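## Task

Move the tray from the staging bench onto the work bench, fully on its surface with nothing overhanging. Its single tube goes into the blue rack when the cap carries an orange dot, or the green rack when the dot is white, pushed fully down. The tube must never reach the floor, or the task fails. The bottles on the tray have to stay upright in it. One or both robots may be used. At the end, release everything and back the robots away. A robot that topples or is left leaning fails the task, and nothing counts as done if a robot is still holding it in place.

## Robot and tools

Robots: two identical Hello Robot Stretch 4 units, r1 and r2. Each has an omni-wheel base, a mast with a lift, an arm that telescopes straight ahead, a wrist with yaw, pitch and roll, and a two-finger gripper. Each is about 1.6 m tall, and the base rim lies within 0.23 m of the base origin. Cameras per robot: <name>_head_camera, <name>_head_left_camera, <name>_head_right_camera and <name>_wrist_camera (for example r2_wrist_camera).

Frames: every robot reports in its own base frame. The origin is on the floor under the base centre, x points forward, y left, z up. hand_pose is a point between the open fingertips, given in that frame; with all wrist joints at 0 its axes line up with the base. Its printed value may be slightly wrong. base_odometry starts as the base frame at the beginning of the scene and counts only wheel rotation, so slipping shows up as travel. Heading runs from -3.142 to 3.142, positive to the left. Because each robot uses its own frames, the relative position of the two robots can only be judged from images, lidar_m and wrist_depth_mm.

execute_actions(actions, cameras): actions is a list holding one action, or none. An empty list only returns state and images. The action is an object keyed by "r1" and/or "r2". Under each key:
- "base": exactly one relative move, measured from the base's last reported position. translate_m (metres, -2 to 2, forward positive), strafe_m (metres, -2 to 2, left positive), or rotate_rad (radians, -3.2 to 3.2, counter-clockwise from above positive).
- "joints": absolute targets by name. lift_m 0 to 1.2 m; arm_m 0 to 0.55 m extension; wrist_yaw_rad -1.134 to 4.276 (0 forward, positive left, 3.14 folded back, above 3.4 the arm may block it); wrist_pitch_rad -1.117 to 4.259 (0 level, 1.57 pointing down); wrist_roll_rad -1.117 to 4.259 (positive turns clockwise seen from behind the gripper); gripper_m -0.038 to 0.141 m fingertip gap (below 0 the fingers squeeze each other).
- "pace": "slow", "default", "fast" or "max". Base speed is 0.1, 0.3, 0.4 or 0.6 m/s, and turning 1, 2, 3 or 4 rad/s. With the lift above 0.2 m both are capped further.
- "contact_limits": {"arm_m": value from 0 (lightest) to 0.75 (hardest)}; default 0.5.
- or "end_of_arm": "enable_torque" on its own, which revives wrist or gripper motors that have shut off.
All motions in one action begin together. One action lasts 15 s at most. Joint targets outside their range get clipped, and the result says so. Unknown keys or other bad values reject the whole call. Any part left out may still be driving toward an older target. cameras lists the camera names to return, or "all"; [] returns none.

wait(seconds 0 to 10): commands nothing and returns state and images. zoom_image(camera, region [x0,y0,x1,y1] pixels, up to 504x504): a closer look at that camera's latest full image. read_manual(section): licence texts only. finished_scene(scene): ends the current scene and reports whether it succeeded; this cannot be undone.

Results: base_status and joint_status describe how each motion ended. "done" means reached (for the base, the wheels turned fully, even if they slipped). "off_target" means it stopped short and may still be pushing. "contact_stop_at_<key>" means it hit something and that part goes slack. "limit_stop_at_<name>" means a built-in limit stopped it; own_body means a self-collision, and tilt means a lean over 6 degrees, after which the lift, arm and wheels go slack. "torque_fault" means a wrist or gripper motor went limp and needs enable_torque. on_its_own reports anything not commanded in this call; its "held at" gives the held target. lidar_m holds 12 distances, one per 30-degree sector, counter-clockwise starting straight ahead (4th is left, 7th behind, 10th right). "-" means nothing seen, or something closer than 0.25 m. wrist_depth_mm is a 7x7 grid of depths in mm. motor_effort is a percentage, with the peak in brackets. base_tilt is in degrees. turned_by_wheels and turned_by_imu differing by more than about 0.1 rad means slip or a collision. If a stop is reported, the rest of that reply's calls are skipped.

Gripping: command gripper_m smaller than the object's width. A status of "done" does not prove a grasp; check the gripper effort. To unfold at the start, send lift_m 0.4 with wrist_yaw_rad 0.

Avoid: robots pressing or bumping into each other (the run can end), driving on after base contact, turning or driving with over 1 kg held and arm_m above 0.2, strong pushes with a high gripper, hard contact limits, tubes dropping, bottles tipping, and wrist overload. Travel differs by up to about 3 cm per metre between robots, so carrying one load together is risky. Loose objects may occasionally get nudged.

Each tool is called after ">>>" as name(argument=value, ...) on one line, values as JSON.

## Session

>>> execute_actions(actions=[])

Scene clock: 0.00 s.
r1.base_odometry: x=+0.000 y=+0.000 heading=+0.000 (m, m, rad; r1's odometry frame)
r1.turned_by_wheels: +0.000 (rad since the last result)
r1.turned_by_imu: +0.000 (rad since the last result)
r1.base_tilt: forward=+0.5 right=-0.3 (deg)
r1.lidar_m: 0.91 1.57 2.46 1.50 1.86 1.55 1.37 2.39 1.68 0.91 0.78 0.78
r1.base_status: not commanded
r1.joint_positions: lift_m=+0.140 arm_m=+0.000 wrist_yaw_rad=+3.116 wrist_pitch_rad=+0.013 wrist_roll_rad=+0.011 gripper_m=+0.057
r1.joint_status: not commanded
r1.motor_effort: lift_m=+19 arm_m=-1 wrist_yaw_rad=+0 wrist_pitch_rad=-7 wrist_roll_rad=+0 gripper_m=-3 wheel_0=-1 wheel_1=+0 wheel_2=+0 (%)
r1.hand_pose: x=-0.1153 y=+0.0947 z=+0.3145 quat_wxyz=(+0.013, -0.006, +0.006, +1.000) (m; r1's base frame)
r1.wrist_depth_mm: - 140 - - - - - / - 117 157 - - - - / - 126 173 - - - - / 141 142 - - - - - / 1618 1921 - - - - - / 960 1060 195 1205 196 1229 1229 / 715 732 820 109 809 809 854
r2.base_odometry: x=+0.000 y=+0.000 heading=+0.000 (m, m, rad; r2's odometry frame)
r2.turned_by_wheels: +0.000 (rad since the last result)
r2.turned_by_imu: +0.000 (rad since the last result)
r2.base_tilt: forward=+0.4 right=+0.3 (deg)
r2.lidar_m: 1.01 0.95 0.99 1.37 3.66 1.54 1.21 2.78 1.52 1.51 3.86 1.37
r2.base_status: not commanded
r2.joint_positions: lift_m=+0.233 arm_m=+0.002 wrist_yaw_rad=+3.045 wrist_pitch_rad=-0.015 wrist_roll_rad=-0.012 gripper_m=+0.057
r2.joint_status: not commanded
r2.motor_effort: lift_m=+19 arm_m=-1 wrist_yaw_rad=-1 wrist_pitch_rad=-8 wrist_roll_rad=-1 gripper_m=-4 wheel_0=+0 wheel_1=+1 wheel_2=+0 (%)
r2.hand_pose: x=-0.1057 y=+0.1149 z=+0.4157 quat_wxyz=(+0.048, +0.007, -0.006, +0.999) (m; r2's base frame)
r2.wrist_depth_mm: - 137 - - - - - / - 126 271 - - - - / 106 138 224 - - - - / 138 167 - - - - - / - - 1863 1756 1808 - - / 1160 1229 1078 1205 196 1308 1308 / 866 831 931 - 976 891 931
pictures: r1_head_camera, r1_head_left_camera, r1_head_right_camera, r1_wrist_camera, r2_head_camera, r2_head_left_camera, r2_head_right_camera, r2_wrist_camera
Images, in order (width x height): r1_head_camera 420x560, r1_head_left_camera 420x672, r1_head_right_camera 420x672, r1_wrist_camera 616x392, r2_head_camera 420x560, r2_head_left_camera 420x672, r2_head_right_camera 420x672, r2_wrist_camera 616x392.

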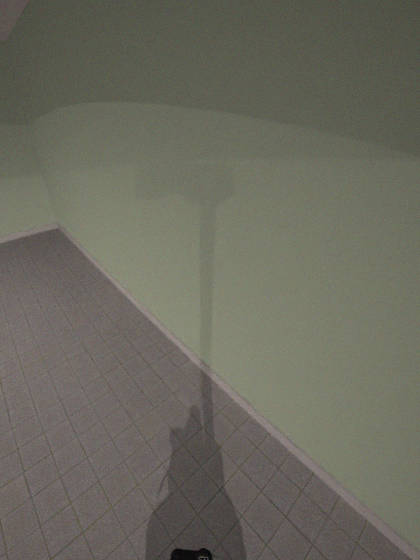

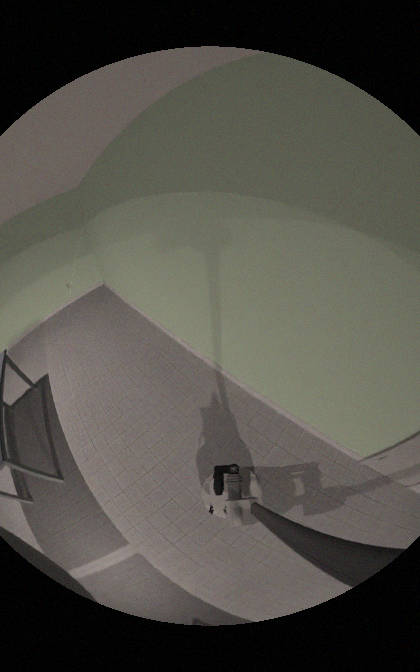

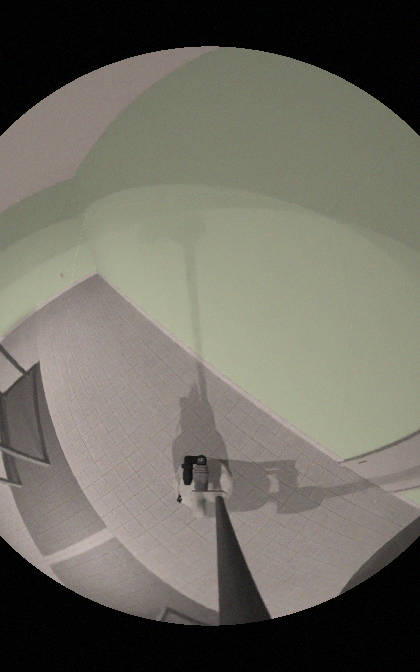

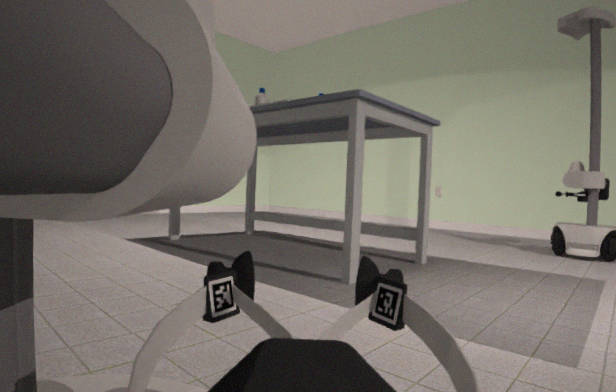

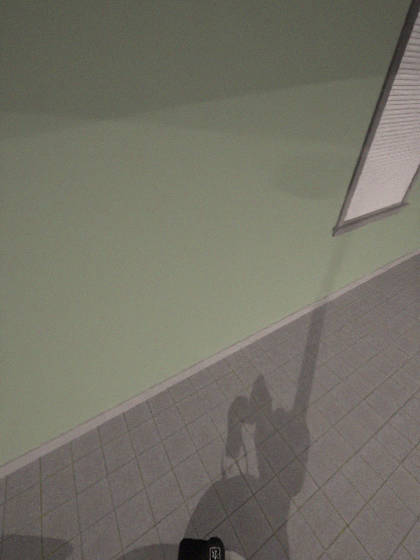

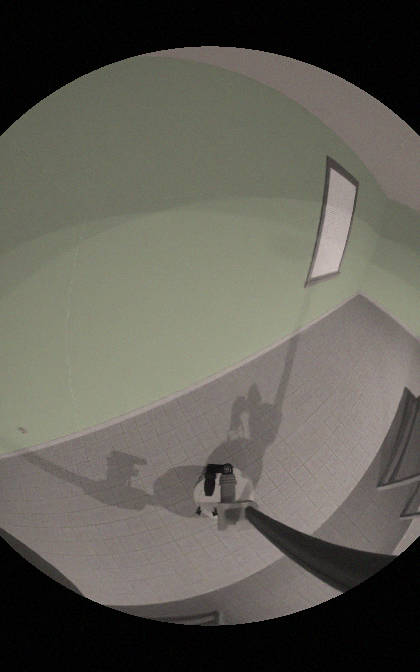

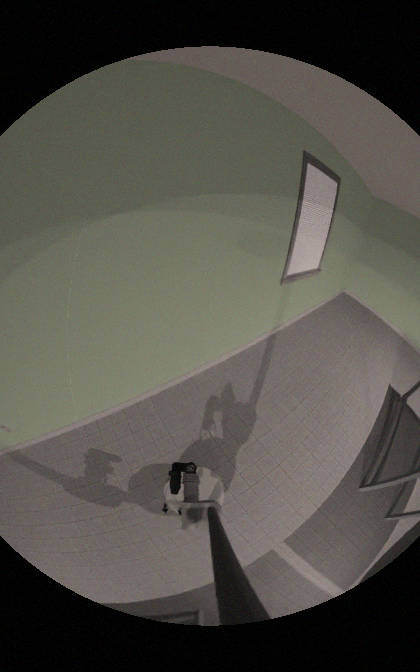

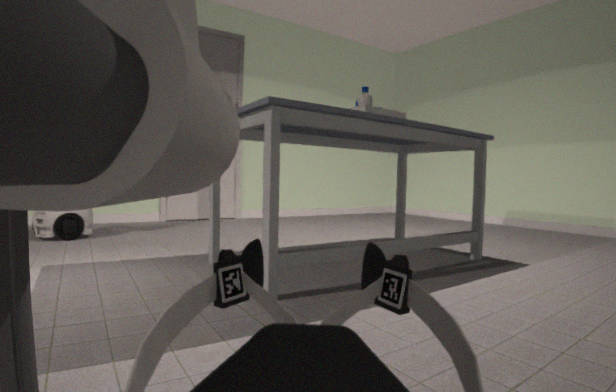

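>>> execute_actions(actions=[{"r1":{"base":{"rotate_rad":2.6},"joints":{"lift_m":0.9,"wrist_yaw_rad":0}},"r2":{"base":{"rotate_rad":-2.6},"joints":{"lift_m":0.9,"wrist_yaw_rad":0}}}])

Scene clock: 10.57 s.
r1.base_odometry: x=+0.000 y=+0.000 heading=+2.599 (m, m, rad; r1's odometry frame)
r1.turned_by_wheels: +2.599 (rad since the last result)
r1.turned_by_imu: +2.608 (rad since the last result)
r1.base_tilt: forward=+0.6 right=-0.3 (deg)
r1.lidar_m: 1.53 1.37 2.30 1.72 0.94 0.78 0.77 0.90 1.50 2.66 1.52 1.84
r1.base_status: done
r1.joint_positions: lift_m=+0.900 arm_m=+0.000 wrist_yaw_rad=+0.000 wrist_pitch_rad=+0.013 wrist_roll_rad=+0.011 gripper_m=+0.057
r1.joint_status: all done
r1.motor_effort: lift_m=+21(22) arm_m=-1(1) wrist_yaw_rad=-1(6) wrist_pitch_rad=-7(6) wrist_roll_rad=+1(0) gripper_m=-4(2) wheel_0=-3(8) wheel_1=-2(13) wheel_2=-2(10) (%)
r1.hand_pose: x=+0.4594 y=-0.0874 z=+1.0744 quat_wxyz=(+1.000, +0.005, +0.006, +0.000) (m; r1's base frame)
r1.wrist_depth_mm: - - - - - - - / - - - - - - - / - - - - - - - / - - - - - - - / 1576 1921 - - - - - / 1229 1182 195 - 195 - - / - 1138 - 109 - - -
r2.base_odometry: x=+0.000 y=+0.000 heading=-2.600 (m, m, rad; r2's odometry frame)
r2.turned_by_wheels: -2.600 (rad since the last result)
r2.turned_by_imu: -2.594 (rad since the last result)
r2.base_tilt: forward=+0.4 right=+0.3 (deg)
r2.lidar_m: 2.63 1.51 1.51 3.53 1.34 1.00 0.95 1.01 1.37 4.05 1.49 1.20
r2.base_status: done
r2.joint_positions: lift_m=+0.900 arm_m=+0.002 wrist_yaw_rad=+0.000 wrist_pitch_rad=-0.015 wrist_roll_rad=-0.012 gripper_m=+0.057
r2.joint_status: all done
r2.motor_effort: lift_m=+22(21) arm_m=-1(1) wrist_yaw_rad=+1(6) wrist_pitch_rad=-8(9) wrist_roll_rad=+0(1) gripper_m=-4(2) wheel_0=+0(8) wheel_1=-1(6) wheel_2=+0(8) (%)
r2.hand_pose: x=+0.4614 y=-0.0873 z=+1.0824 quat_wxyz=(+1.000, -0.006, -0.008, +0.000) (m; r2's base frame)
r2.wrist_depth_mm: - - - - - - - / - - - - - - - / - - - - - - - / - - - - - - - / 1576 - - - - - - / - - - - 196 1308 991 / 1921 - - - - - 809
pictures: r1_head_camera, r1_head_left_camera, r1_head_right_camera, r1_wrist_camera, r2_head_camera, r2_head_left_camera, r2_head_right_camera, r2_wrist_camera
camera_calibration (this result's frames):
r1_wrist_camera: T_world_to_cam=[[0.00386716, -0.99947, 0.0323306, -0.127242], [-0.039893, -0.0324593, -0.998677, 1.14269], [0.999196, 0.00257228, -0.0399973, -0.18699], [0, 0, 0, 1]] pos_world=[0.232917, -0.0896023, 1.13781]
r2_wrist_camera: T_world_to_cam=[[0.0586511, -0.997287, 0.0444764, -0.150023], [-0.0340968, -0.0465284, -0.998335, 1.13404], [0.997696, 0.0570369, -0.0367332, -0.188114], [0, 0, 0, 1]] pos_world=[0.235147, -0.0861219, 1.13191]
Images, in order (width x height): r1_head_camera 420x560, r1_head_left_camera 420x672, r1_head_right_camera 420x672, r1_wrist_camera 616x392, r2_head_camera 420x560, r2_head_left_camera 420x672, r2_head_right_camera 420x672, r2_wrist_camera 616x392.

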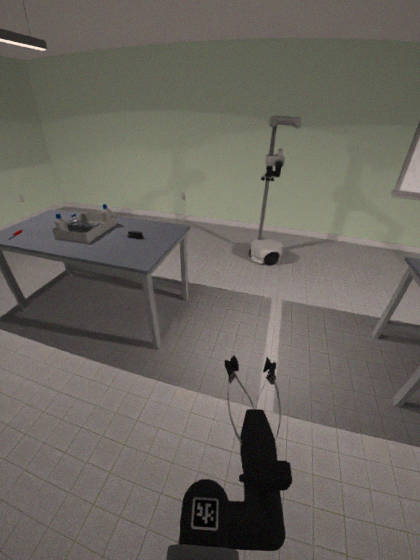

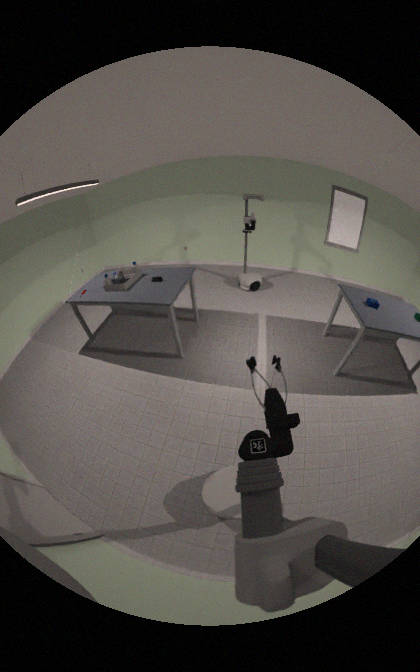

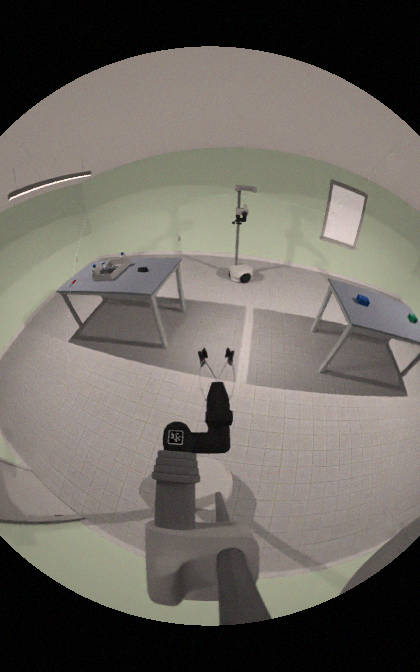

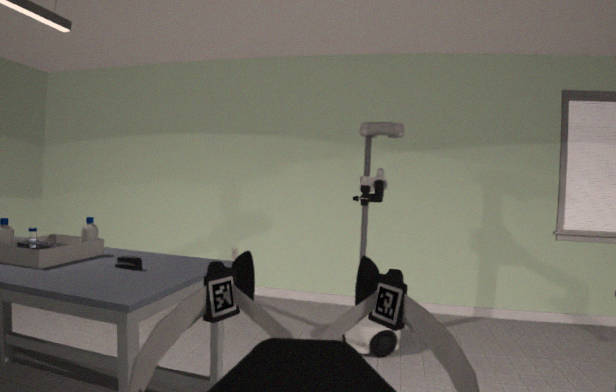

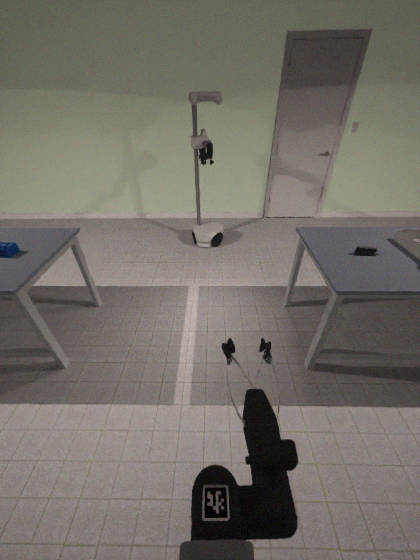

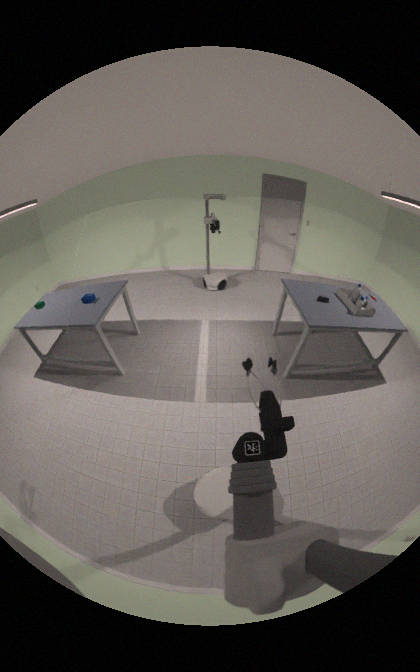

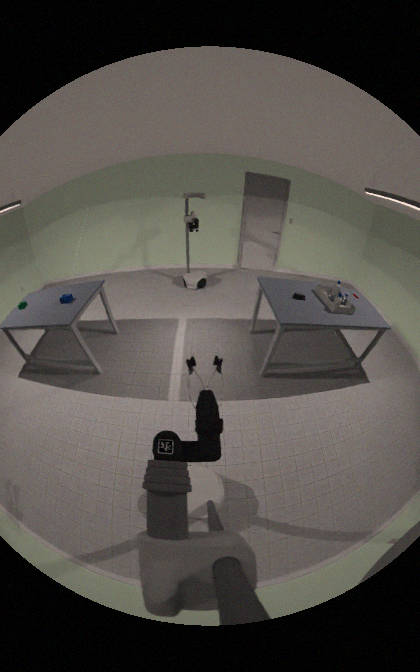

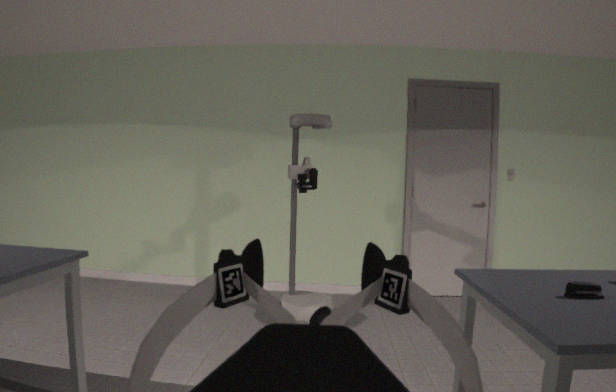

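>>> execute_actions(actions=[{"r1":{"base":{"rotate_rad":-0.26}},"r2":{"base":{"strafe_m":-1.4}}}], cameras=[])

>>> execute_actions(actions=[{"r1":{"base":{"strafe_m":1.5},"joints":{"wrist_pitch_rad":0.5}},"r2":{"base":{"translate_m":0.5},"joints":{"wrist_pitch_rad":0.5}}}], cameras=["r1_head_camera","r2_head_camera","r1_wrist_camera","r2_wrist_camera"])

Scene clock: 24.40 s.
r1.base_odometry: x=+0.000 y=+0.000 heading=+2.340 (m, m, rad; r1's odometry frame)
r1.turned_by_wheels: -0.259 (rad since the last result)
r1.turned_by_imu: -0.257 (rad since the last result)
r1.base_tilt: forward=+0.5 right=-0.2 (deg)
r1.lidar_m: 3.92 1.35 1.64 3.58 1.14 0.84 0.79 0.81 1.10 2.84 1.76 1.52
r1.base_status: done
r1.joint_positions: lift_m=+0.900 arm_m=+0.000 wrist_yaw_rad=+0.000 wrist_pitch_rad=+0.013 wrist_roll_rad=+0.011 gripper_m=+0.057
r1.joint_status: not commanded
r1.motor_effort: lift_m=+21(21) arm_m=-1(1) wrist_yaw_rad=+0(2) wrist_pitch_rad=-7(7) wrist_roll_rad=+0(0) gripper_m=-5(3) wheel_0=+5(10) wheel_1=+3(12) wheel_2=+3(11) (%)
r1.hand_pose: x=+0.4594 y=-0.0874 z=+1.0744 quat_wxyz=(+1.000, +0.005, +0.006, +0.000) (m; r1's base frame)
r1.wrist_depth_mm: - - - - - - - / - - - - - - - / - - - - - - - / - - - - - - - / - - - - - - - / - - 195 - 195 - 1336 / - 1661 - 109 - - -
r2.base_odometry: x=-0.722 y=+1.200 heading=-2.600 (m, m, rad; r2's odometry frame)
r2.turned_by_wheels: +0.000 (rad since the last result)
r2.turned_by_imu: -0.007 (rad since the last result)
r2.base_tilt: forward=+0.3 right=+0.3 (deg)
r2.lidar_m: 0.99 1.05 2.65 3.63 1.41 1.01 0.97 1.04 1.44 2.75 2.91 1.02
r2.base_status: done
r2.joint_positions: lift_m=+0.900 arm_m=+0.002 wrist_yaw_rad=+0.000 wrist_pitch_rad=-0.015 wrist_roll_rad=-0.012 gripper_m=+0.057
r2.joint_status: not commanded
r2.motor_effort: lift_m=+21(21) arm_m=-1(1) wrist_yaw_rad=-2(2) wrist_pitch_rad=-8(8) wrist_roll_rad=-1(1) gripper_m=-2(3) wheel_0=+0(12) wheel_1=+0(9) wheel_2=+0(1) (%)
r2.hand_pose: x=+0.4614 y=-0.0873 z=+1.0824 quat_wxyz=(+1.000, -0.006, -0.008, +0.000) (m; r2's base frame)
r2.wrist_depth_mm: - - - - - - - / - - - - - - - / - - - - - - - / - - - - - - - / - - 1464 - - - - / 917 946 831 946 196 1025 - / 1921 854 842 - 809 788 788
pictures: none
No camera images: the call's "cameras" was empty. Leave "cameras" out to get every camera's image.

Scene clock: 30.73 s.
r1.base_odometry: x=-1.077 y=-1.043 heading=+2.340 (m, m, rad; r1's odometry frame)
r1.turned_by_wheels: +0.000 (rad since the last result)
r1.turned_by_imu: +0.011 (rad since the last result)
r1.base_tilt: forward=+0.5 right=-0.2 (deg)
r1.lidar_m: 1.12 1.17 2.83 2.72 1.24 0.85 0.78 0.84 1.19 3.07 2.76 1.19
r1.base_status: done
r1.joint_positions: lift_m=+0.900 arm_m=+0.000 wrist_yaw_rad=+0.000 wrist_pitch_rad=+0.502 wrist_roll_rad=+0.011 gripper_m=+0.057
r1.joint_status: all done
r1.motor_effort: lift_m=+20(21) arm_m=-1(1) wrist_yaw_rad=+0(0) wrist_pitch_rad=-5(5) wrist_roll_rad=+0(0) gripper_m=-3(5) wheel_0=-3(9) wheel_1=+4(11) wheel_2=+0(2) (%)
r1.hand_pose: x=+0.4239 y=-0.0874 z=+0.9394 quat_wxyz=(+0.969, +0.005, +0.248, -0.001) (m; r1's base frame)
r1.wrist_depth_mm: - - - - - - - / - 1336 1205 1281 1464 - - / 991 976 1008 991 1008 1025 - / 1808 - 1983 - - - - / 1576 1661 1708 1808 1808 1708 1808 / 1336 1366 195 1430 196 1397 1464 / 1182 1160 1229 109 1205 1255 1281
r2.base_odometry: x=-1.150 y=+0.942 heading=-2.600 (m, m, rad; r2's odometry frame)
r2.turned_by_wheels: +0.000 (rad since the last result)
r2.turned_by_imu: +0.003 (rad since the last result)
r2.base_tilt: forward=+0.4 right=+0.3 (deg)
r2.lidar_m: 0.49 0.53 0.72 2.50 2.09 1.55 1.48 1.56 2.17 2.76 0.71 0.52
r2.base_status: done
r2.joint_positions: lift_m=+0.900 arm_m=+0.002 wrist_yaw_rad=+0.000 wrist_pitch_rad=+0.501 wrist_roll_rad=-0.012 gripper_m=+0.057
r2.joint_status: all done
r2.motor_effort: lift_m=+21(21) arm_m=-1(1) wrist_yaw_rad=-1(1) wrist_pitch_rad=-6(4) wrist_roll_rad=-1(1) gripper_m=-4(4) wheel_0=+1(7) wheel_1=+0(5) wheel_2=+1(11) (%)
r2.hand_pose: x=+0.4259 y=-0.0874 z=+0.9394 quat_wxyz=(+0.969, -0.006, +0.248, +0.002) (m; r2's base frame)
r2.wrist_depth_mm: - - - - - - - / - - - - - - - / 759 798 521 683 820 820 842 / 609 615 521 521 591 615 621 / 488 488 477 496 500 500 500 / 430 418 399 402 196 410 410 / 1160 1138 1182 - 1118 1098 1118
pictures: r1_head_camera, r1_wrist_camera, r2_head_camera, r2_wrist_camera
camera_calibration (this result's frames):
r1_wrist_camera: T_world_to_cam=[[0.018408, -0.999471, 0.0268172, -0.123785], [-0.504265, -0.0324413, -0.862939, 1.07578], [0.863353, 0.00236203, -0.504595, 0.337117], [0, 0, 0, 1]] pos_world=[0.253706, -0.0896159, 1.10176]
r2_wrist_camera: T_world_to_cam=[[0.0728672, -0.997293, 0.00988357, -0.11519], [-0.522676, -0.0466256, -0.851255, 1.06003], [0.849412, 0.0568627, -0.524659, 0.363566], [0, 0, 0, 1]] pos_world=[0.253628, -0.086127, 1.09424]
Images, in order (width x height): r1_head_camera 420x560, r1_wrist_camera 616x392, r2_head_camera 420x560, r2_wrist_camera 616x392.

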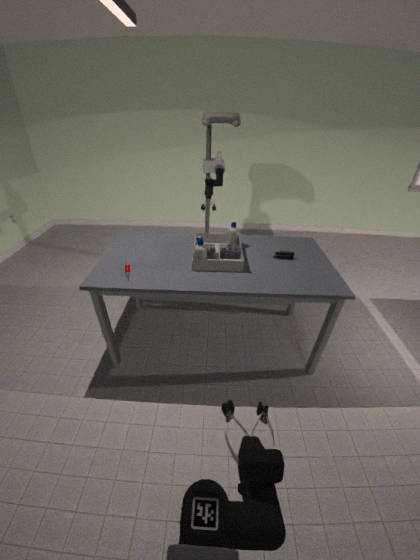

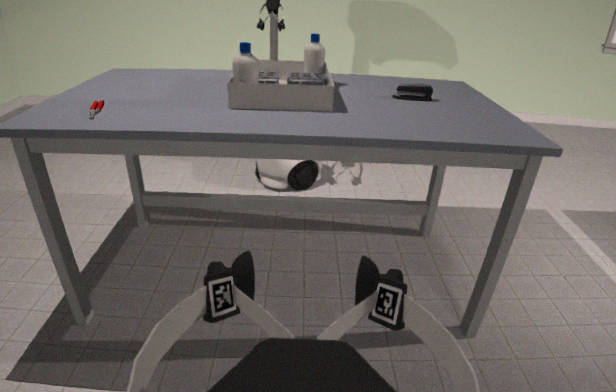

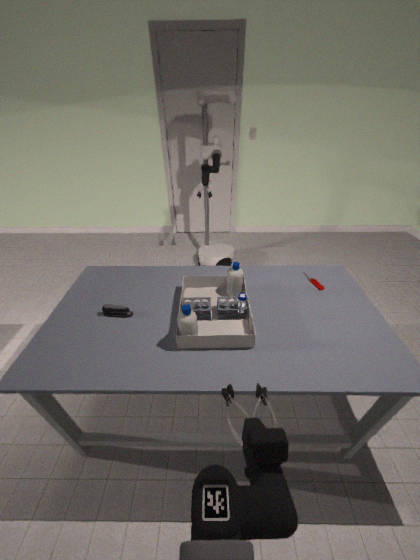

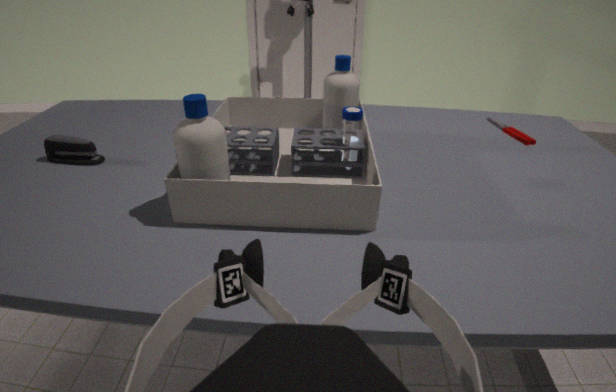

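>>> execute_actions(actions=[{"r1":{"base":{"translate_m":0.85},"joints":{"wrist_pitch_rad":1.57,"wrist_roll_rad":1.57,"lift_m":1.05,"gripper_m":0.08}},"r2":{"base":{"translate_m":0.22},"joints":{"wrist_pitch_rad":1.57,"wrist_roll_rad":1.57,"lift_m":1.05,"gripper_m":0.08}}}], cameras=[])

>>> execute_actions(actions=[{"r1":{"base":{"strafe_m":0.07},"joints":{"arm_m":0.25}},"r2":{"base":{"strafe_m":0.07},"joints":{"arm_m":0.28}}}], cameras=["r1_head_camera","r2_head_camera","r1_wrist_camera","r2_wrist_camera"])

Scene clock: 48.70 s.
r1.base_odometry: x=-1.669 y=-0.433 heading=+2.341 (m, m, rad; r1's odometry frame)
r1.turned_by_wheels: +0.001 (rad since the last result)
r1.turned_by_imu: +0.004 (rad since the last result)
r1.base_tilt: forward=+0.7 right=-0.3 (deg)
r1.lidar_m: 0.27 0.30 0.39 2.74 2.46 1.74 1.66 1.73 2.40 2.49 0.43 0.33
r1.base_status: done
r1.joint_positions: lift_m=+1.050 arm_m=+0.000 wrist_yaw_rad=+0.000 wrist_pitch_rad=+1.570 wrist_roll_rad=+1.570 gripper_m=+0.080
r1.joint_status: all done
r1.motor_effort: lift_m=+21(23) arm_m=-1(1) wrist_yaw_rad=+1(1) wrist_pitch_rad=+0(3) wrist_roll_rad=+0(7) gripper_m=-1(4) wheel_0=+4(11) wheel_1=+4(10) wheel_2=-1(11) (%)
r1.hand_pose: x=+0.1713 y=-0.0874 z=+0.9396 quat_wxyz=(+0.501, +0.500, +0.500, -0.499) (m; r1's base frame)
r1.wrist_depth_mm: 402 402 1118 1138 1138 1118 1160 / 399 402 1160 1138 1160 1118 1138 / 402 404 1138 1160 1138 1160 1138 / 404 407 1160 1138 931 1160 1138 / 404 407 1182 946 960 1160 353 / 404 404 217 1138 200 1160 1160 / 407 407 1138 109 1182 1160 1182
r2.base_odometry: x=-1.338 y=+0.828 heading=-2.600 (m, m, rad; r2's odometry frame)
r2.turned_by_wheels: +0.000 (rad since the last result)
r2.turned_by_imu: +0.001 (rad since the last result)
r2.base_tilt: forward=+0.4 right=+0.3 (deg)
r2.lidar_m: 0.28 0.30 0.43 2.47 2.41 1.77 1.71 1.79 2.49 2.77 0.41 0.30
r2.base_status: done
r2.joint_positions: lift_m=+1.050 arm_m=+0.002 wrist_yaw_rad=+0.000 wrist_pitch_rad=+1.569 wrist_roll_rad=+1.570 gripper_m=+0.080
r2.joint_status: all done
r2.motor_effort: lift_m=+22(20) arm_m=-1(1) wrist_yaw_rad=+0(2) wrist_pitch_rad=-1(4) wrist_roll_rad=+1(4) gripper_m=-3(4) wheel_0=+3(10) wheel_1=+1(6) wheel_2=+0(9) (%)
r2.hand_pose: x=+0.1733 y=-0.0874 z=+0.9395 quat_wxyz=(+0.501, +0.500, +0.500, -0.499) (m; r2's base frame)
r2.wrist_depth_mm: 394 397 960 1138 1138 1078 1118 / 394 394 976 1118 1118 1160 1118 / 399 399 960 1118 1160 1138 1160 / 397 402 976 1160 931 1138 1118 / 399 402 404 946 931 1160 1160 / 402 404 404 960 946 1160 1138 / 404 410 991 - 1182 1160 1160
pictures: none
No camera images: the call's "cameras" was empty. Leave "cameras" out to get every camera's image.

Scene clock: 50.67 s.
r1.base_odometry: x=-1.719 y=-0.482 heading=+2.341 (m, m, rad; r1's odometry frame)
r1.turned_by_wheels: +0.000 (rad since the last result)
r1.turned_by_imu: +0.001 (rad since the last result)
r1.base_tilt: forward=+0.5 right=-0.3 (deg)
r1.lidar_m: 0.27 0.29 0.41 2.67 2.47 1.74 1.65 1.71 2.36 2.55 0.44 0.32
r1.base_status: done
r1.joint_positions: lift_m=+1.050 arm_m=+0.249 wrist_yaw_rad=+0.000 wrist_pitch_rad=+1.570 wrist_roll_rad=+1.570 gripper_m=+0.080
r1.joint_status: all done
r1.motor_effort: lift_m=+21(21) arm_m=+5(5) wrist_yaw_rad=-1(0) wrist_pitch_rad=+1(1) wrist_roll_rad=+0(1) gripper_m=-2(1) wheel_0=-3(9) wheel_1=+2(12) wheel_2=+0(2) (%)
r1.hand_pose: x=+0.4204 y=-0.0874 z=+0.9396 quat_wxyz=(+0.501, +0.500, +0.500, -0.499) (m; r1's base frame)
r1.wrist_depth_mm: 397 397 399 402 397 1118 1138 / 399 399 402 402 402 1160 1138 / 373 399 399 402 402 1118 1160 / 370 399 397 399 404 946 1118 / 377 402 402 402 404 931 1160 / 373 402 216 402 201 946 1138 / 362 322 364 109 407 1160 1160
r2.base_odometry: x=-1.302 y=+0.768 heading=-2.600 (m, m, rad; r2's odometry frame)
r2.turned_by_wheels: +0.000 (rad since the last result)
r2.turned_by_imu: +0.000 (rad since the last result)
r2.base_tilt: forward=+0.4 right=+0.3 (deg)
r2.lidar_m: 0.28 0.29 0.44 2.38 2.35 1.74 1.69 1.78 2.50 2.84 0.41 0.29
r2.base_status: done
r2.joint_positions: lift_m=+1.050 arm_m=+0.279 wrist_yaw_rad=+0.000 wrist_pitch_rad=+1.570 wrist_roll_rad=+1.570 gripper_m=+0.080
r2.joint_status: all done
r2.motor_effort: lift_m=+22(21) arm_m=+5(7) wrist_yaw_rad=-1(1) wrist_pitch_rad=-2(1) wrist_roll_rad=+0(1) gripper_m=-4(2) wheel_0=-1(8) wheel_1=-1(9) wheel_2=+0(0) (%)
r2.hand_pose: x=+0.4503 y=-0.0874 z=+0.9395 quat_wxyz=(+0.501, +0.500, +0.500, -0.499) (m; r2's base frame)
r2.wrist_depth_mm: 389 394 392 389 392 1138 1138 / 394 353 392 392 392 1118 1138 / 377 364 394 394 394 1138 1138 / 399 368 399 402 397 931 1118 / 402 397 399 402 402 917 1138 / 402 343 309 399 402 960 1138 / 368 351 270 - 404 1160 1160
pictures: r1_head_camera, r1_wrist_camera, r2_head_camera, r2_wrist_camera
camera_calibration (this result's frames):
r1_wrist_camera: T_world_to_cam=[[-0.999, -0.044501, -0.00423359, 0.416624], [-0.0445998, 0.998636, 0.0271518, 0.134777], [0.00301953, 0.0273135, -0.999622, 1.16919], [0, 0, 0, 1]] pos_world=[0.418688, -0.147988, 1.16686]
r2_wrist_camera: T_world_to_cam=[[-0.997657, -0.0328606, -0.060006, 0.515035], [-0.0358292, 0.998152, 0.0490849, 0.099075], [0.0582821, 0.0511199, -0.99699, 1.14242], [0, 0, 0, 1]] pos_world=[0.450796, -0.140368, 1.16502]
Images, in order (width x height): r1_head_camera 420x560, r1_wrist_camera 616x392, r2_head_camera 420x560, r2_wrist_camera 616x392.

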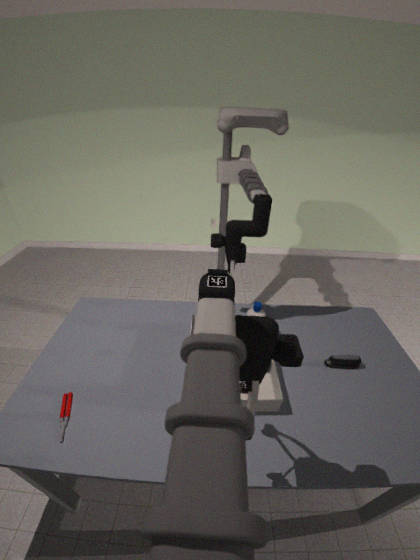

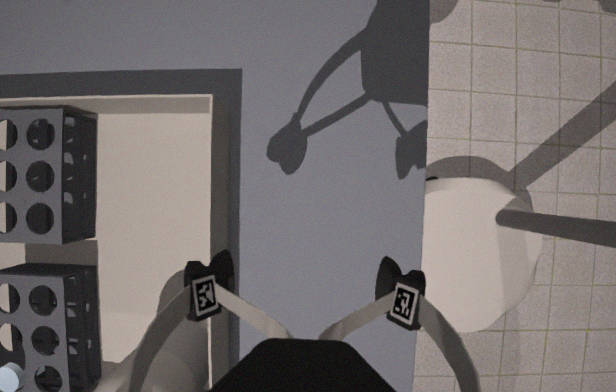

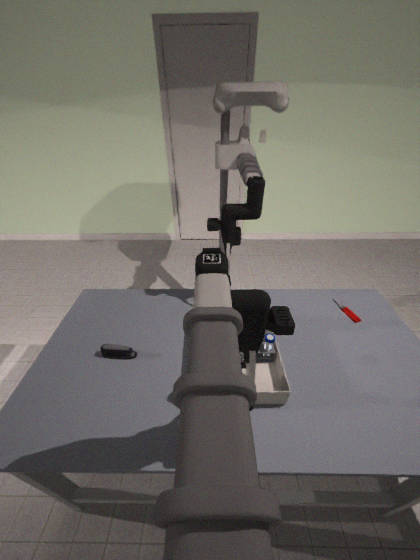

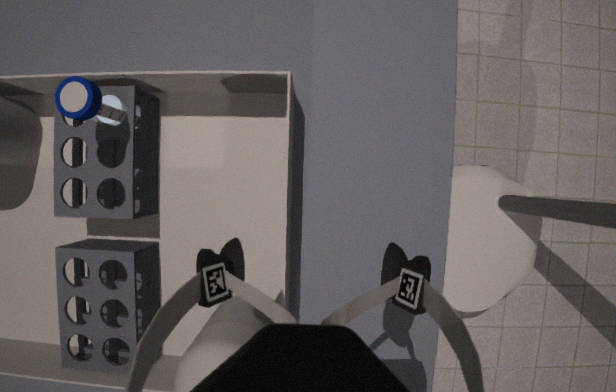

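>>> execute_actions(actions=[{"r1":{"base":{"strafe_m":-0.02},"joints":{"arm_m":0.333,"gripper_m":0.06}},"r2":{"base":{"strafe_m":-0.02},"joints":{"arm_m":0.3,"gripper_m":0.06}}}], cameras=[])

>>> execute_actions(actions=[{"r1":{"joints":{"lift_m":0.915},"pace":"slow"},"r2":{"joints":{"lift_m":0.915},"pace":"slow"}}], cameras=["r1_wrist_camera","r2_wrist_camera"])

Scene clock: 61.27 s.
r1.base_odometry: x=-1.705 y=-0.468 heading=+2.341 (m, m, rad; r1's odometry frame)
r1.turned_by_wheels: +0.000 (rad since the last result)
r1.turned_by_imu: +0.002 (rad since the last result)
r1.base_tilt: forward=+0.6 right=-0.2 (deg)
r1.lidar_m: 0.28 0.28 0.39 2.68 2.43 1.76 1.64 1.72 2.37 2.53 0.44 0.30
r1.base_status: done
r1.joint_positions: lift_m=+1.050 arm_m=+0.332 wrist_yaw_rad=+0.000 wrist_pitch_rad=+1.570 wrist_roll_rad=+1.570 gripper_m=+0.060
r1.joint_status: all done
r1.motor_effort: lift_m=+21(21) arm_m=+5(5) wrist_yaw_rad=+0(0) wrist_pitch_rad=+0(1) wrist_roll_rad=+1(2) gripper_m=-3(4) wheel_0=+4(12) wheel_1=-2(9) wheel_2=+0(1) (%)
r1.hand_pose: x=+0.5033 y=-0.0874 z=+0.9396 quat_wxyz=(+0.501, +0.500, +0.500, -0.499) (m; r1's base frame)
r1.wrist_depth_mm: 402 397 402 399 399 399 1118 / 399 402 402 399 397 399 1138 / 399 373 402 399 402 402 1138 / 399 345 397 402 407 402 1160 / 399 373 402 402 402 404 946 / 404 373 196 402 195 407 1160 / 407 343 402 109 407 402 1138
r2.base_odometry: x=-1.313 y=+0.786 heading=-2.600 (m, m, rad; r2's odometry frame)
r2.turned_by_wheels: +0.000 (rad since the last result)
r2.turned_by_imu: -0.001 (rad since the last result)
r2.base_tilt: forward=+0.3 right=+0.3 (deg)
r2.lidar_m: 0.28 0.31 0.43 2.42 2.40 1.76 1.69 1.78 2.45 2.83 0.40 0.29
r2.base_status: done
r2.joint_positions: lift_m=+1.050 arm_m=+0.299 wrist_yaw_rad=+0.000 wrist_pitch_rad=+1.570 wrist_roll_rad=+1.570 gripper_m=+0.060
r2.joint_status: all done
r2.motor_effort: lift_m=+22(22) arm_m=+5(5) wrist_yaw_rad=+1(1) wrist_pitch_rad=-1(2) wrist_roll_rad=+1(1) gripper_m=-2(4) wheel_0=+1(10) wheel_1=+0(8) wheel_2=+0(0) (%)
r2.hand_pose: x=+0.4703 y=-0.0874 z=+0.9395 quat_wxyz=(+0.501, +0.500, +0.500, -0.499) (m; r2's base frame)
r2.wrist_depth_mm: 394 392 394 389 387 1118 1118 / 394 394 394 394 394 1138 1118 / 382 338 394 394 394 1118 1138 / 397 370 394 397 397 931 1160 / 402 382 397 397 397 931 1160 / 402 370 351 399 196 946 1138 / 402 343 399 - 404 1160 1160
pictures: none
No camera images: the call's "cameras" was empty. Leave "cameras" out to get every camera's image.

Scene clock: 63.20 s.
r1.base_odometry: x=-1.705 y=-0.468 heading=+2.341 (m, m, rad; r1's odometry frame)
r1.turned_by_wheels: +0.000 (rad since the last result)
r1.turned_by_imu: +0.001 (rad since the last result)
r1.base_tilt: forward=+0.5 right=-0.3 (deg)
r1.lidar_m: 0.29 0.30 0.41 2.70 2.43 1.76 1.64 1.74 2.39 2.54 0.41 0.31
r1.base_status: not commanded
r1.joint_positions: lift_m=+0.915 arm_m=+0.332 wrist_yaw_rad=+0.000 wrist_pitch_rad=+1.570 wrist_roll_rad=+1.570 gripper_m=+0.060
r1.joint_status: all done
r1.motor_effort: lift_m=+16(20) arm_m=+5(4) wrist_yaw_rad=+0(0) wrist_pitch_rad=+0(0) wrist_roll_rad=+0(1) gripper_m=-3(2) wheel_0=+4(4) wheel_1=-2(2) wheel_2=+0(0) (%)
r1.hand_pose: x=+0.5033 y=-0.0874 z=+0.8049 quat_wxyz=(+0.501, +0.500, +0.500, -0.499) (m; r1's base frame)
r1.wrist_depth_mm: 268 266 267 267 267 267 266 / 219 252 254 267 266 267 266 / 236 266 266 268 267 268 268 / 237 267 266 267 267 270 270 / 238 268 267 271 271 270 271 / 242 270 196 268 194 268 272 / 237 270 268 109 271 272 271
r2.base_odometry: x=-1.313 y=+0.786 heading=-2.600 (m, m, rad; r2's odometry frame)
r2.turned_by_wheels: +0.000 (rad since the last result)
r2.turned_by_imu: +0.000 (rad since the last result)
r2.base_tilt: forward=+0.3 right=+0.2 (deg)
r2.lidar_m: 0.28 0.31 0.42 2.41 2.35 1.76 1.70 1.79 2.47 2.81 0.41 0.28
r2.base_status: not commanded
r2.joint_positions: lift_m=+0.915 arm_m=+0.299 wrist_yaw_rad=+0.000 wrist_pitch_rad=+1.570 wrist_roll_rad=+1.570 gripper_m=+0.060
r2.joint_status: all done
r2.motor_effort: lift_m=+17(18) arm_m=+5(5) wrist_yaw_rad=+0(1) wrist_pitch_rad=-1(2) wrist_roll_rad=+1(0) gripper_m=-2(4) wheel_0=+1(1) wheel_1=+0(0) wheel_2=+0(0) (%)
r2.hand_pose: x=+0.4703 y=-0.0874 z=+0.8049 quat_wxyz=(+0.501, +0.500, +0.500, -0.499) (m; r2's base frame)
r2.wrist_depth_mm: 230 231 230 258 259 257 991 / 210 256 259 258 260 260 991 / 229 260 260 262 262 262 991 / 233 263 263 263 265 264 778 / 236 265 264 265 264 265 809 / 238 266 266 266 196 267 1042 / 239 264 267 - 270 268 1025
pictures: r1_wrist_camera, r2_wrist_camera
camera_calibration (this result's frames):
r1_wrist_camera: T_world_to_cam=[[-0.999003, -0.044453, -0.00420179, 0.498925], [-0.044551, 0.998638, 0.0271533, 0.142108], [0.00298902, 0.0273134, -0.999622, 1.03436], [0, 0, 0, 1]] pos_world=[0.501666, -0.147988, 1.03221]
r2_wrist_camera: T_world_to_cam=[[-0.997657, -0.0328493, -0.0600045, 0.526916], [-0.0358178, 0.998152, 0.049085, 0.106393], [0.0582812, 0.0511192, -0.996991, 1.00706], [0, 0, 0, 1]] pos_world=[0.4708, -0.140368, 1.03042]
Images, in order (width x height): r1_wrist_camera 616x392, r2_wrist_camera 616x392.

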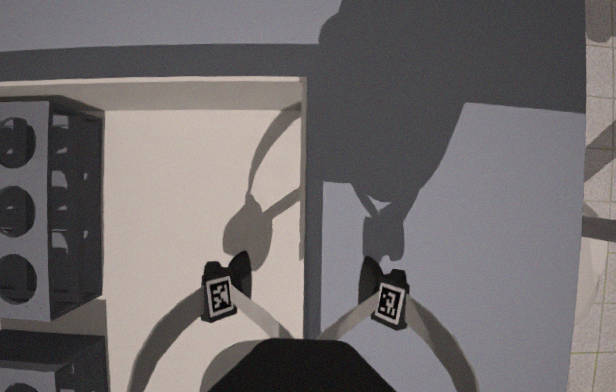

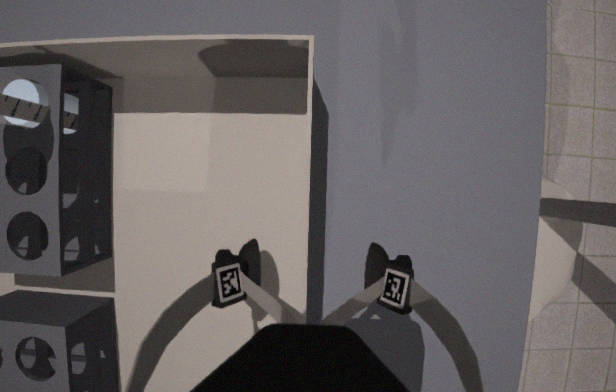

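>>> execute_actions(actions=[{"r1":{"joints":{"lift_m":0.908,"gripper_m":-0.035}},"r2":{"joints":{"lift_m":0.908,"gripper_m":-0.035}}}], cameras=[])

>>> execute_actions(actions=[{"r1":{"joints":{"lift_m":1.1},"pace":"slow"},"r2":{"joints":{"lift_m":1.1},"pace":"slow"}}], cameras=["r1_wrist_camera","r2_wrist_camera","r2_head_left_camera"])

Scene clock: 71.70 s.
r1.base_odometry: x=-1.705 y=-0.468 heading=+2.341 (m, m, rad; r1's odometry frame)
r1.turned_by_wheels: +0.000 (rad since the last result)
r1.turned_by_imu: +0.002 (rad since the last result)
r1.base_tilt: forward=+0.5 right=-0.3 (deg)
r1.lidar_m: 0.28 0.30 0.42 2.70 2.45 1.75 1.65 1.70 2.36 2.52 0.43 0.31
r1.base_status: not commanded
r1.joint_positions: lift_m=+0.908 arm_m=+0.332 wrist_yaw_rad=+0.002 wrist_pitch_rad=+1.567 wrist_roll_rad=+1.570 gripper_m=-0.034
r1.joint_status: all done
r1.motor_effort: lift_m=+19(21) arm_m=+4(5) wrist_yaw_rad=-5(6) wrist_pitch_rad=+10(10) wrist_roll_rad=-1(2) gripper_m=-19(19) wheel_0=+4(4) wheel_1=-2(2) wheel_2=+0(0) (%)
r1.hand_pose: x=+0.5046 y=-0.0874 z=+0.7977 quat_wxyz=(+0.502, +0.500, +0.500, -0.498) (m; r1's base frame)
r1.wrist_depth_mm: 258 259 258 260 259 257 256 / 212 225 226 259 259 258 258 / 226 249 250 260 259 259 259 / 229 252 252 262 260 259 259 / 229 255 254 254 260 263 260 / 229 255 183 202 185 263 260 / 236 256 256 109 262 263 263
r2.base_odometry: x=-1.313 y=+0.786 heading=-2.600 (m, m, rad; r2's odometry frame)
r2.turned_by_wheels: +0.000 (rad since the last result)
r2.turned_by_imu: -0.001 (rad since the last result)
r2.base_tilt: forward=+0.3 right=+0.3 (deg)
r2.lidar_m: 0.28 0.29 0.41 2.44 2.39 1.74 1.70 1.80 2.50 2.82 0.41 0.29
r2.base_status: not commanded
r2.joint_positions: lift_m=+0.908 arm_m=+0.299 wrist_yaw_rad=+0.001 wrist_pitch_rad=+1.566 wrist_roll_rad=+1.570 gripper_m=-0.034
r2.joint_status: all done
r2.motor_effort: lift_m=+20(19) arm_m=+4(5) wrist_yaw_rad=-2(4) wrist_pitch_rad=+9(11) wrist_roll_rad=+0(1) gripper_m=-22(21) wheel_0=+1(1) wheel_1=+0(0) wheel_2=+0(0) (%)
r2.hand_pose: x=+0.4717 y=-0.0874 z=+0.7977 quat_wxyz=(+0.502, +0.501, +0.499, -0.498) (m; r2's base frame)
r2.wrist_depth_mm: 200 202 195 251 251 249 609 / 193 247 250 250 252 251 621 / 221 252 250 251 253 253 621 / 223 252 251 251 256 253 469 / 224 253 252 251 259 256 798 / 237 253 180 185 178 258 917 / 211 252 254 - 262 260 1008
pictures: none
No camera images: the call's "cameras" was empty. Leave "cameras" out to get every camera's image.

Scene clock: 74.00 s.
r1.base_odometry: x=-1.705 y=-0.468 heading=+2.341 (m, m, rad; r1's odometry frame)
r1.turned_by_wheels: +0.000 (rad since the last result)
r1.turned_by_imu: +0.001 (rad since the last result)
r1.base_tilt: forward=+0.5 right=-0.2 (deg)
r1.lidar_m: 0.28 0.30 0.39 2.69 2.48 1.77 1.65 1.72 2.39 2.53 0.43 0.30
r1.base_status: not commanded
r1.joint_positions: lift_m=+1.100 arm_m=+0.332 wrist_yaw_rad=+0.002 wrist_pitch_rad=+1.567 wrist_roll_rad=+1.570 gripper_m=-0.034
r1.joint_status: all done
r1.motor_effort: lift_m=+24(27) arm_m=+4(4) wrist_yaw_rad=-5(5) wrist_pitch_rad=+9(10) wrist_roll_rad=+1(0) gripper_m=-17(20) wheel_0=+4(5) wheel_1=-2(2) wheel_2=+0(0) (%)
r1.hand_pose: x=+0.5046 y=-0.0874 z=+0.9893 quat_wxyz=(+0.502, +0.500, +0.500, -0.498) (m; r1's base frame)
r1.wrist_depth_mm: 449 442 445 445 445 445 1182 / 213 226 227 449 449 449 1182 / 226 250 250 449 449 1182 1182 / 228 254 252 449 452 1008 1182 / 229 254 255 254 452 991 1008 / 229 255 183 202 185 991 1205 / 236 256 257 109 455 1229 1205
r2.base_odometry: x=-1.313 y=+0.786 heading=-2.600 (m, m, rad; r2's odometry frame)
r2.turned_by_wheels: +0.000 (rad since the last result)
r2.turned_by_imu: +0.000 (rad since the last result)
r2.base_tilt: forward=+0.4 right=+0.3 (deg)
r2.lidar_m: 0.28 0.32 0.43 2.42 2.40 1.78 1.70 1.76 2.49 2.82 0.41 0.28
r2.base_status: not commanded
r2.joint_positions: lift_m=+1.100 arm_m=+0.299 wrist_yaw_rad=+0.001 wrist_pitch_rad=+1.566 wrist_roll_rad=+1.570 gripper_m=-0.034
r2.joint_status: all done
r2.motor_effort: lift_m=+25(29) arm_m=+3(4) wrist_yaw_rad=-4(5) wrist_pitch_rad=+9(10) wrist_roll_rad=+0(0) gripper_m=-22(22) wheel_0=+1(1) wheel_1=+0(0) wheel_2=+0(0) (%)
r2.hand_pose: x=+0.4717 y=-0.0874 z=+0.9893 quat_wxyz=(+0.502, +0.501, +0.499, -0.498) (m; r2's base frame)
r2.wrist_depth_mm: 200 203 196 433 436 1182 1182 / 193 247 249 250 439 1160 1182 / 221 251 251 249 442 1182 1160 / 222 252 252 252 442 991 1160 / 224 252 251 250 445 976 1229 / 237 253 180 185 178 1229 1182 / 210 250 253 - 455 1205 1229
pictures: r1_wrist_camera, r2_head_left_camera, r2_wrist_camera
camera_calibration (this result's frames):
r1_wrist_camera: T_world_to_cam=[[-0.998912, -0.0460373, -0.00743829, 0.503975], [-0.0462224, 0.998566, 0.0270091, 0.138135], [0.0061842, 0.0273235, -0.999608, 1.21703], [0, 0, 0, 1]] pos_world=[0.502286, -0.147989, 1.21657]
r2_wrist_camera: T_world_to_cam=[[-0.997398, -0.0338144, -0.0636721, 0.54273], [-0.0369638, 0.998117, 0.0489536, 0.0980585], [0.0618969, 0.0511798, -0.996769, 1.18884], [0, 0, 0, 1]] pos_world=[0.471356, -0.140367, 1.21476]
Images, in order (width x height): r1_wrist_camera 616x392, r2_head_left_camera 420x672, r2_wrist_camera 616x392.

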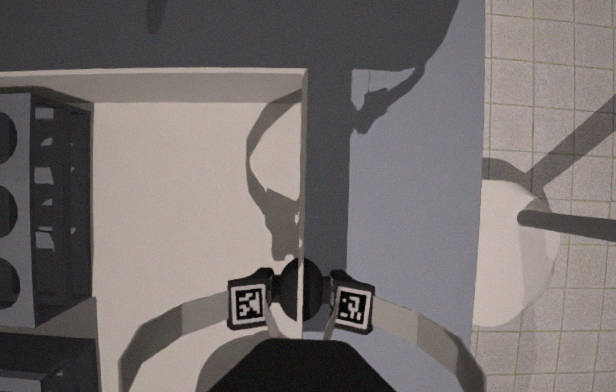

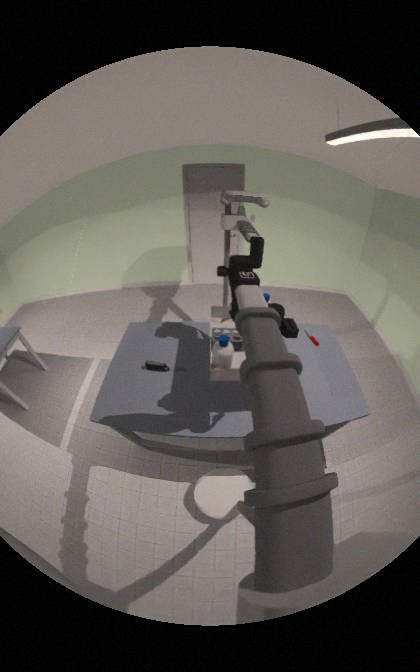

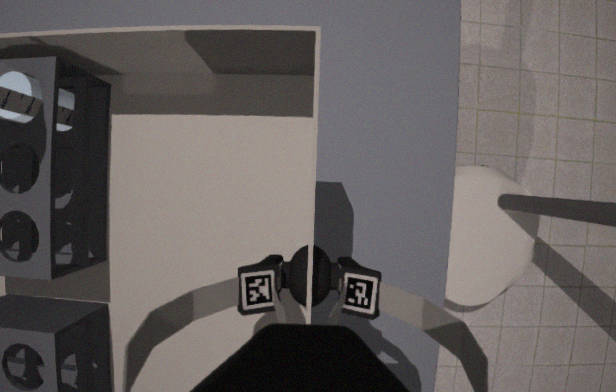

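>>> execute_actions(actions=[{"r1":{"base":{"strafe_m":-1.0},"pace":"slow"},"r2":{"base":{"strafe_m":1.0},"pace":"slow"}}], cameras=["r1_head_right_camera","r2_wrist_camera","r2_head_left_camera"])

action 0: r1: "base": strafe_m = -1.0 would last too long for one action: at the pace "slow" strafe_m can be at most 0.78 in either direction: name a faster pace, or command the rest in another action

>>> execute_actions(actions=[{"r1":{"base":{"strafe_m":-1.0}},"r2":{"base":{"strafe_m":1.0}}}], cameras=["r1_head_right_camera","r2_wrist_camera","r2_head_left_camera"])

Scene clock: 88.90 s.
r1.base_odometry: x=-0.987 y=+0.228 heading=+2.341 (m, m, rad; r1's odometry frame)
r1.turned_by_wheels: +0.000 (rad since the last result)
r1.turned_by_imu: +0.006 (rad since the last result)
r1.base_tilt: forward=+0.6 right=-0.3 (deg)
r1.lidar_m: 0.50 0.35 0.43 1.13 2.40 1.73 1.64 1.74 2.34 1.52 1.54 0.52
r1.base_status: done
r1.joint_positions: lift_m=+1.100 arm_m=+0.333 wrist_yaw_rad=+0.006 wrist_pitch_rad=+1.552 wrist_roll_rad=+1.570 gripper_m=-0.034
r1.joint_status: not commanded
r1.on_its_own: wrist_yaw_rad is at rest, and its effort (-19) is outside its rest range (-13 to +13); wrist_pitch_rad is at rest, and its effort (+51) is outside its rest range (-23 to +23)
r1.motor_effort: lift_m=+24(24) arm_m=+0(4) wrist_yaw_rad=-19(18) wrist_pitch_rad=+51(51) wrist_roll_rad=+1(0) gripper_m=-19(19) wheel_0=+3(11) wheel_1=-4(10) wheel_2=+6(6) (%)
r1.hand_pose: x=+0.5098 y=-0.0874 z=+0.9894 quat_wxyz=(+0.506, +0.503, +0.497, -0.493) (m; r1's base frame)
r1.wrist_depth_mm: 1205 1182 1182 1182 1160 1182 1138 / 218 242 234 1205 1182 1160 1160 / 243 250 247 1205 1205 1160 1205 / 247 251 249 1182 1182 976 1205 / 249 253 251 1229 1205 991 960 / 255 255 184 199 1060 960 1182 / 241 258 255 109 904 1205 1182
r2.base_odometry: x=-0.797 y=-0.071 heading=-2.600 (m, m, rad; r2's odometry frame)
r2.turned_by_wheels: +0.000 (rad since the last result)
r2.turned_by_imu: +0.003 (rad since the last result)
r2.base_tilt: forward=+0.5 right=+0.3 (deg)
r2.lidar_m: 0.47 3.21 1.44 1.42 2.34 1.74 1.69 1.77 2.47 1.14 0.45 0.43
r2.base_status: done
r2.joint_positions: lift_m=+1.100 arm_m=+0.300 wrist_yaw_rad=+0.006 wrist_pitch_rad=+1.553 wrist_roll_rad=+1.570 gripper_m=-0.034
r2.joint_status: not commanded
r2.on_its_own: wrist_yaw_rad is at rest, and its effort (-18) is outside its rest range (-13 to +13); wrist_pitch_rad is at rest, and its effort (+47) is outside its rest range (-23 to +23)
r2.motor_effort: lift_m=+24(25) arm_m=+0(4) wrist_yaw_rad=-18(20) wrist_pitch_rad=+47(48) wrist_roll_rad=-1(0) gripper_m=-24(22) wheel_0=-1(9) wheel_1=-2(9) wheel_2=+6(6) (%)
r2.hand_pose: x=+0.4766 y=-0.0874 z=+0.9894 quat_wxyz=(+0.506, +0.503, +0.497, -0.494) (m; r2's base frame)
r2.wrist_depth_mm: 193 202 198 439 436 1160 1118 / 214 252 250 249 1008 1160 1160 / 224 252 250 1182 1182 1160 1182 / 224 252 251 1205 1205 960 1138 / 250 252 251 213 1205 976 1182 / 242 253 181 196 177 1205 1205 / 250 253 251 - 1205 1205 1229
pictures: r1_head_right_camera, r2_head_left_camera, r2_wrist_camera
camera_calibration (this result's frames):
r2_wrist_camera: T_world_to_cam=[[-0.996287, -0.0385163, -0.0769991, 0.559872], [-0.0423263, 0.997927, 0.0484758, 0.101215], [0.0749724, 0.0515549, -0.995852, 1.18151], [0, 0, 0, 1]] pos_world=[0.473496, -0.140354, 1.21482]
Images, in order (width x height): r1_head_right_camera 420x672, r2_head_left_camera 420x672, r2_wrist_camera 616x392.

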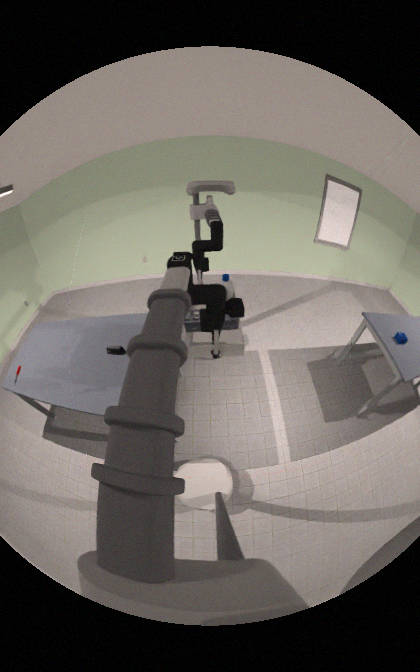

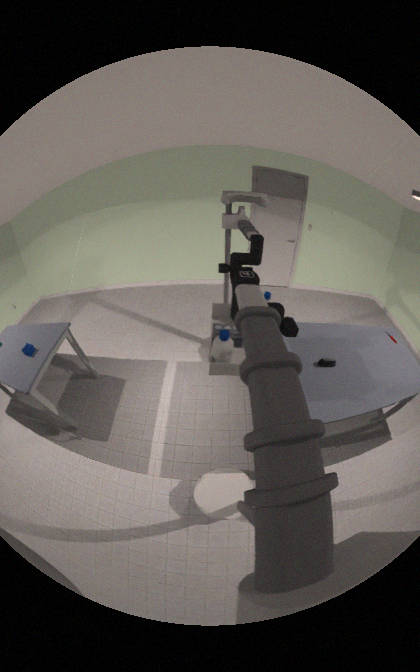

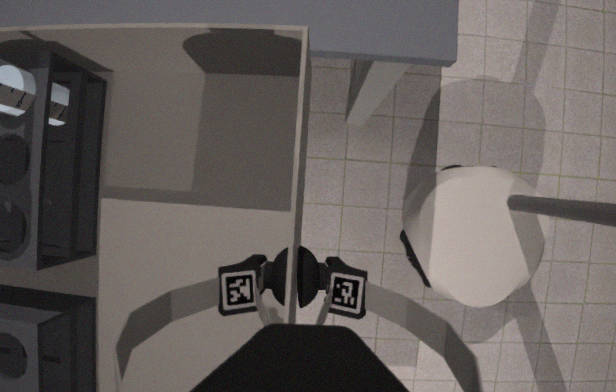

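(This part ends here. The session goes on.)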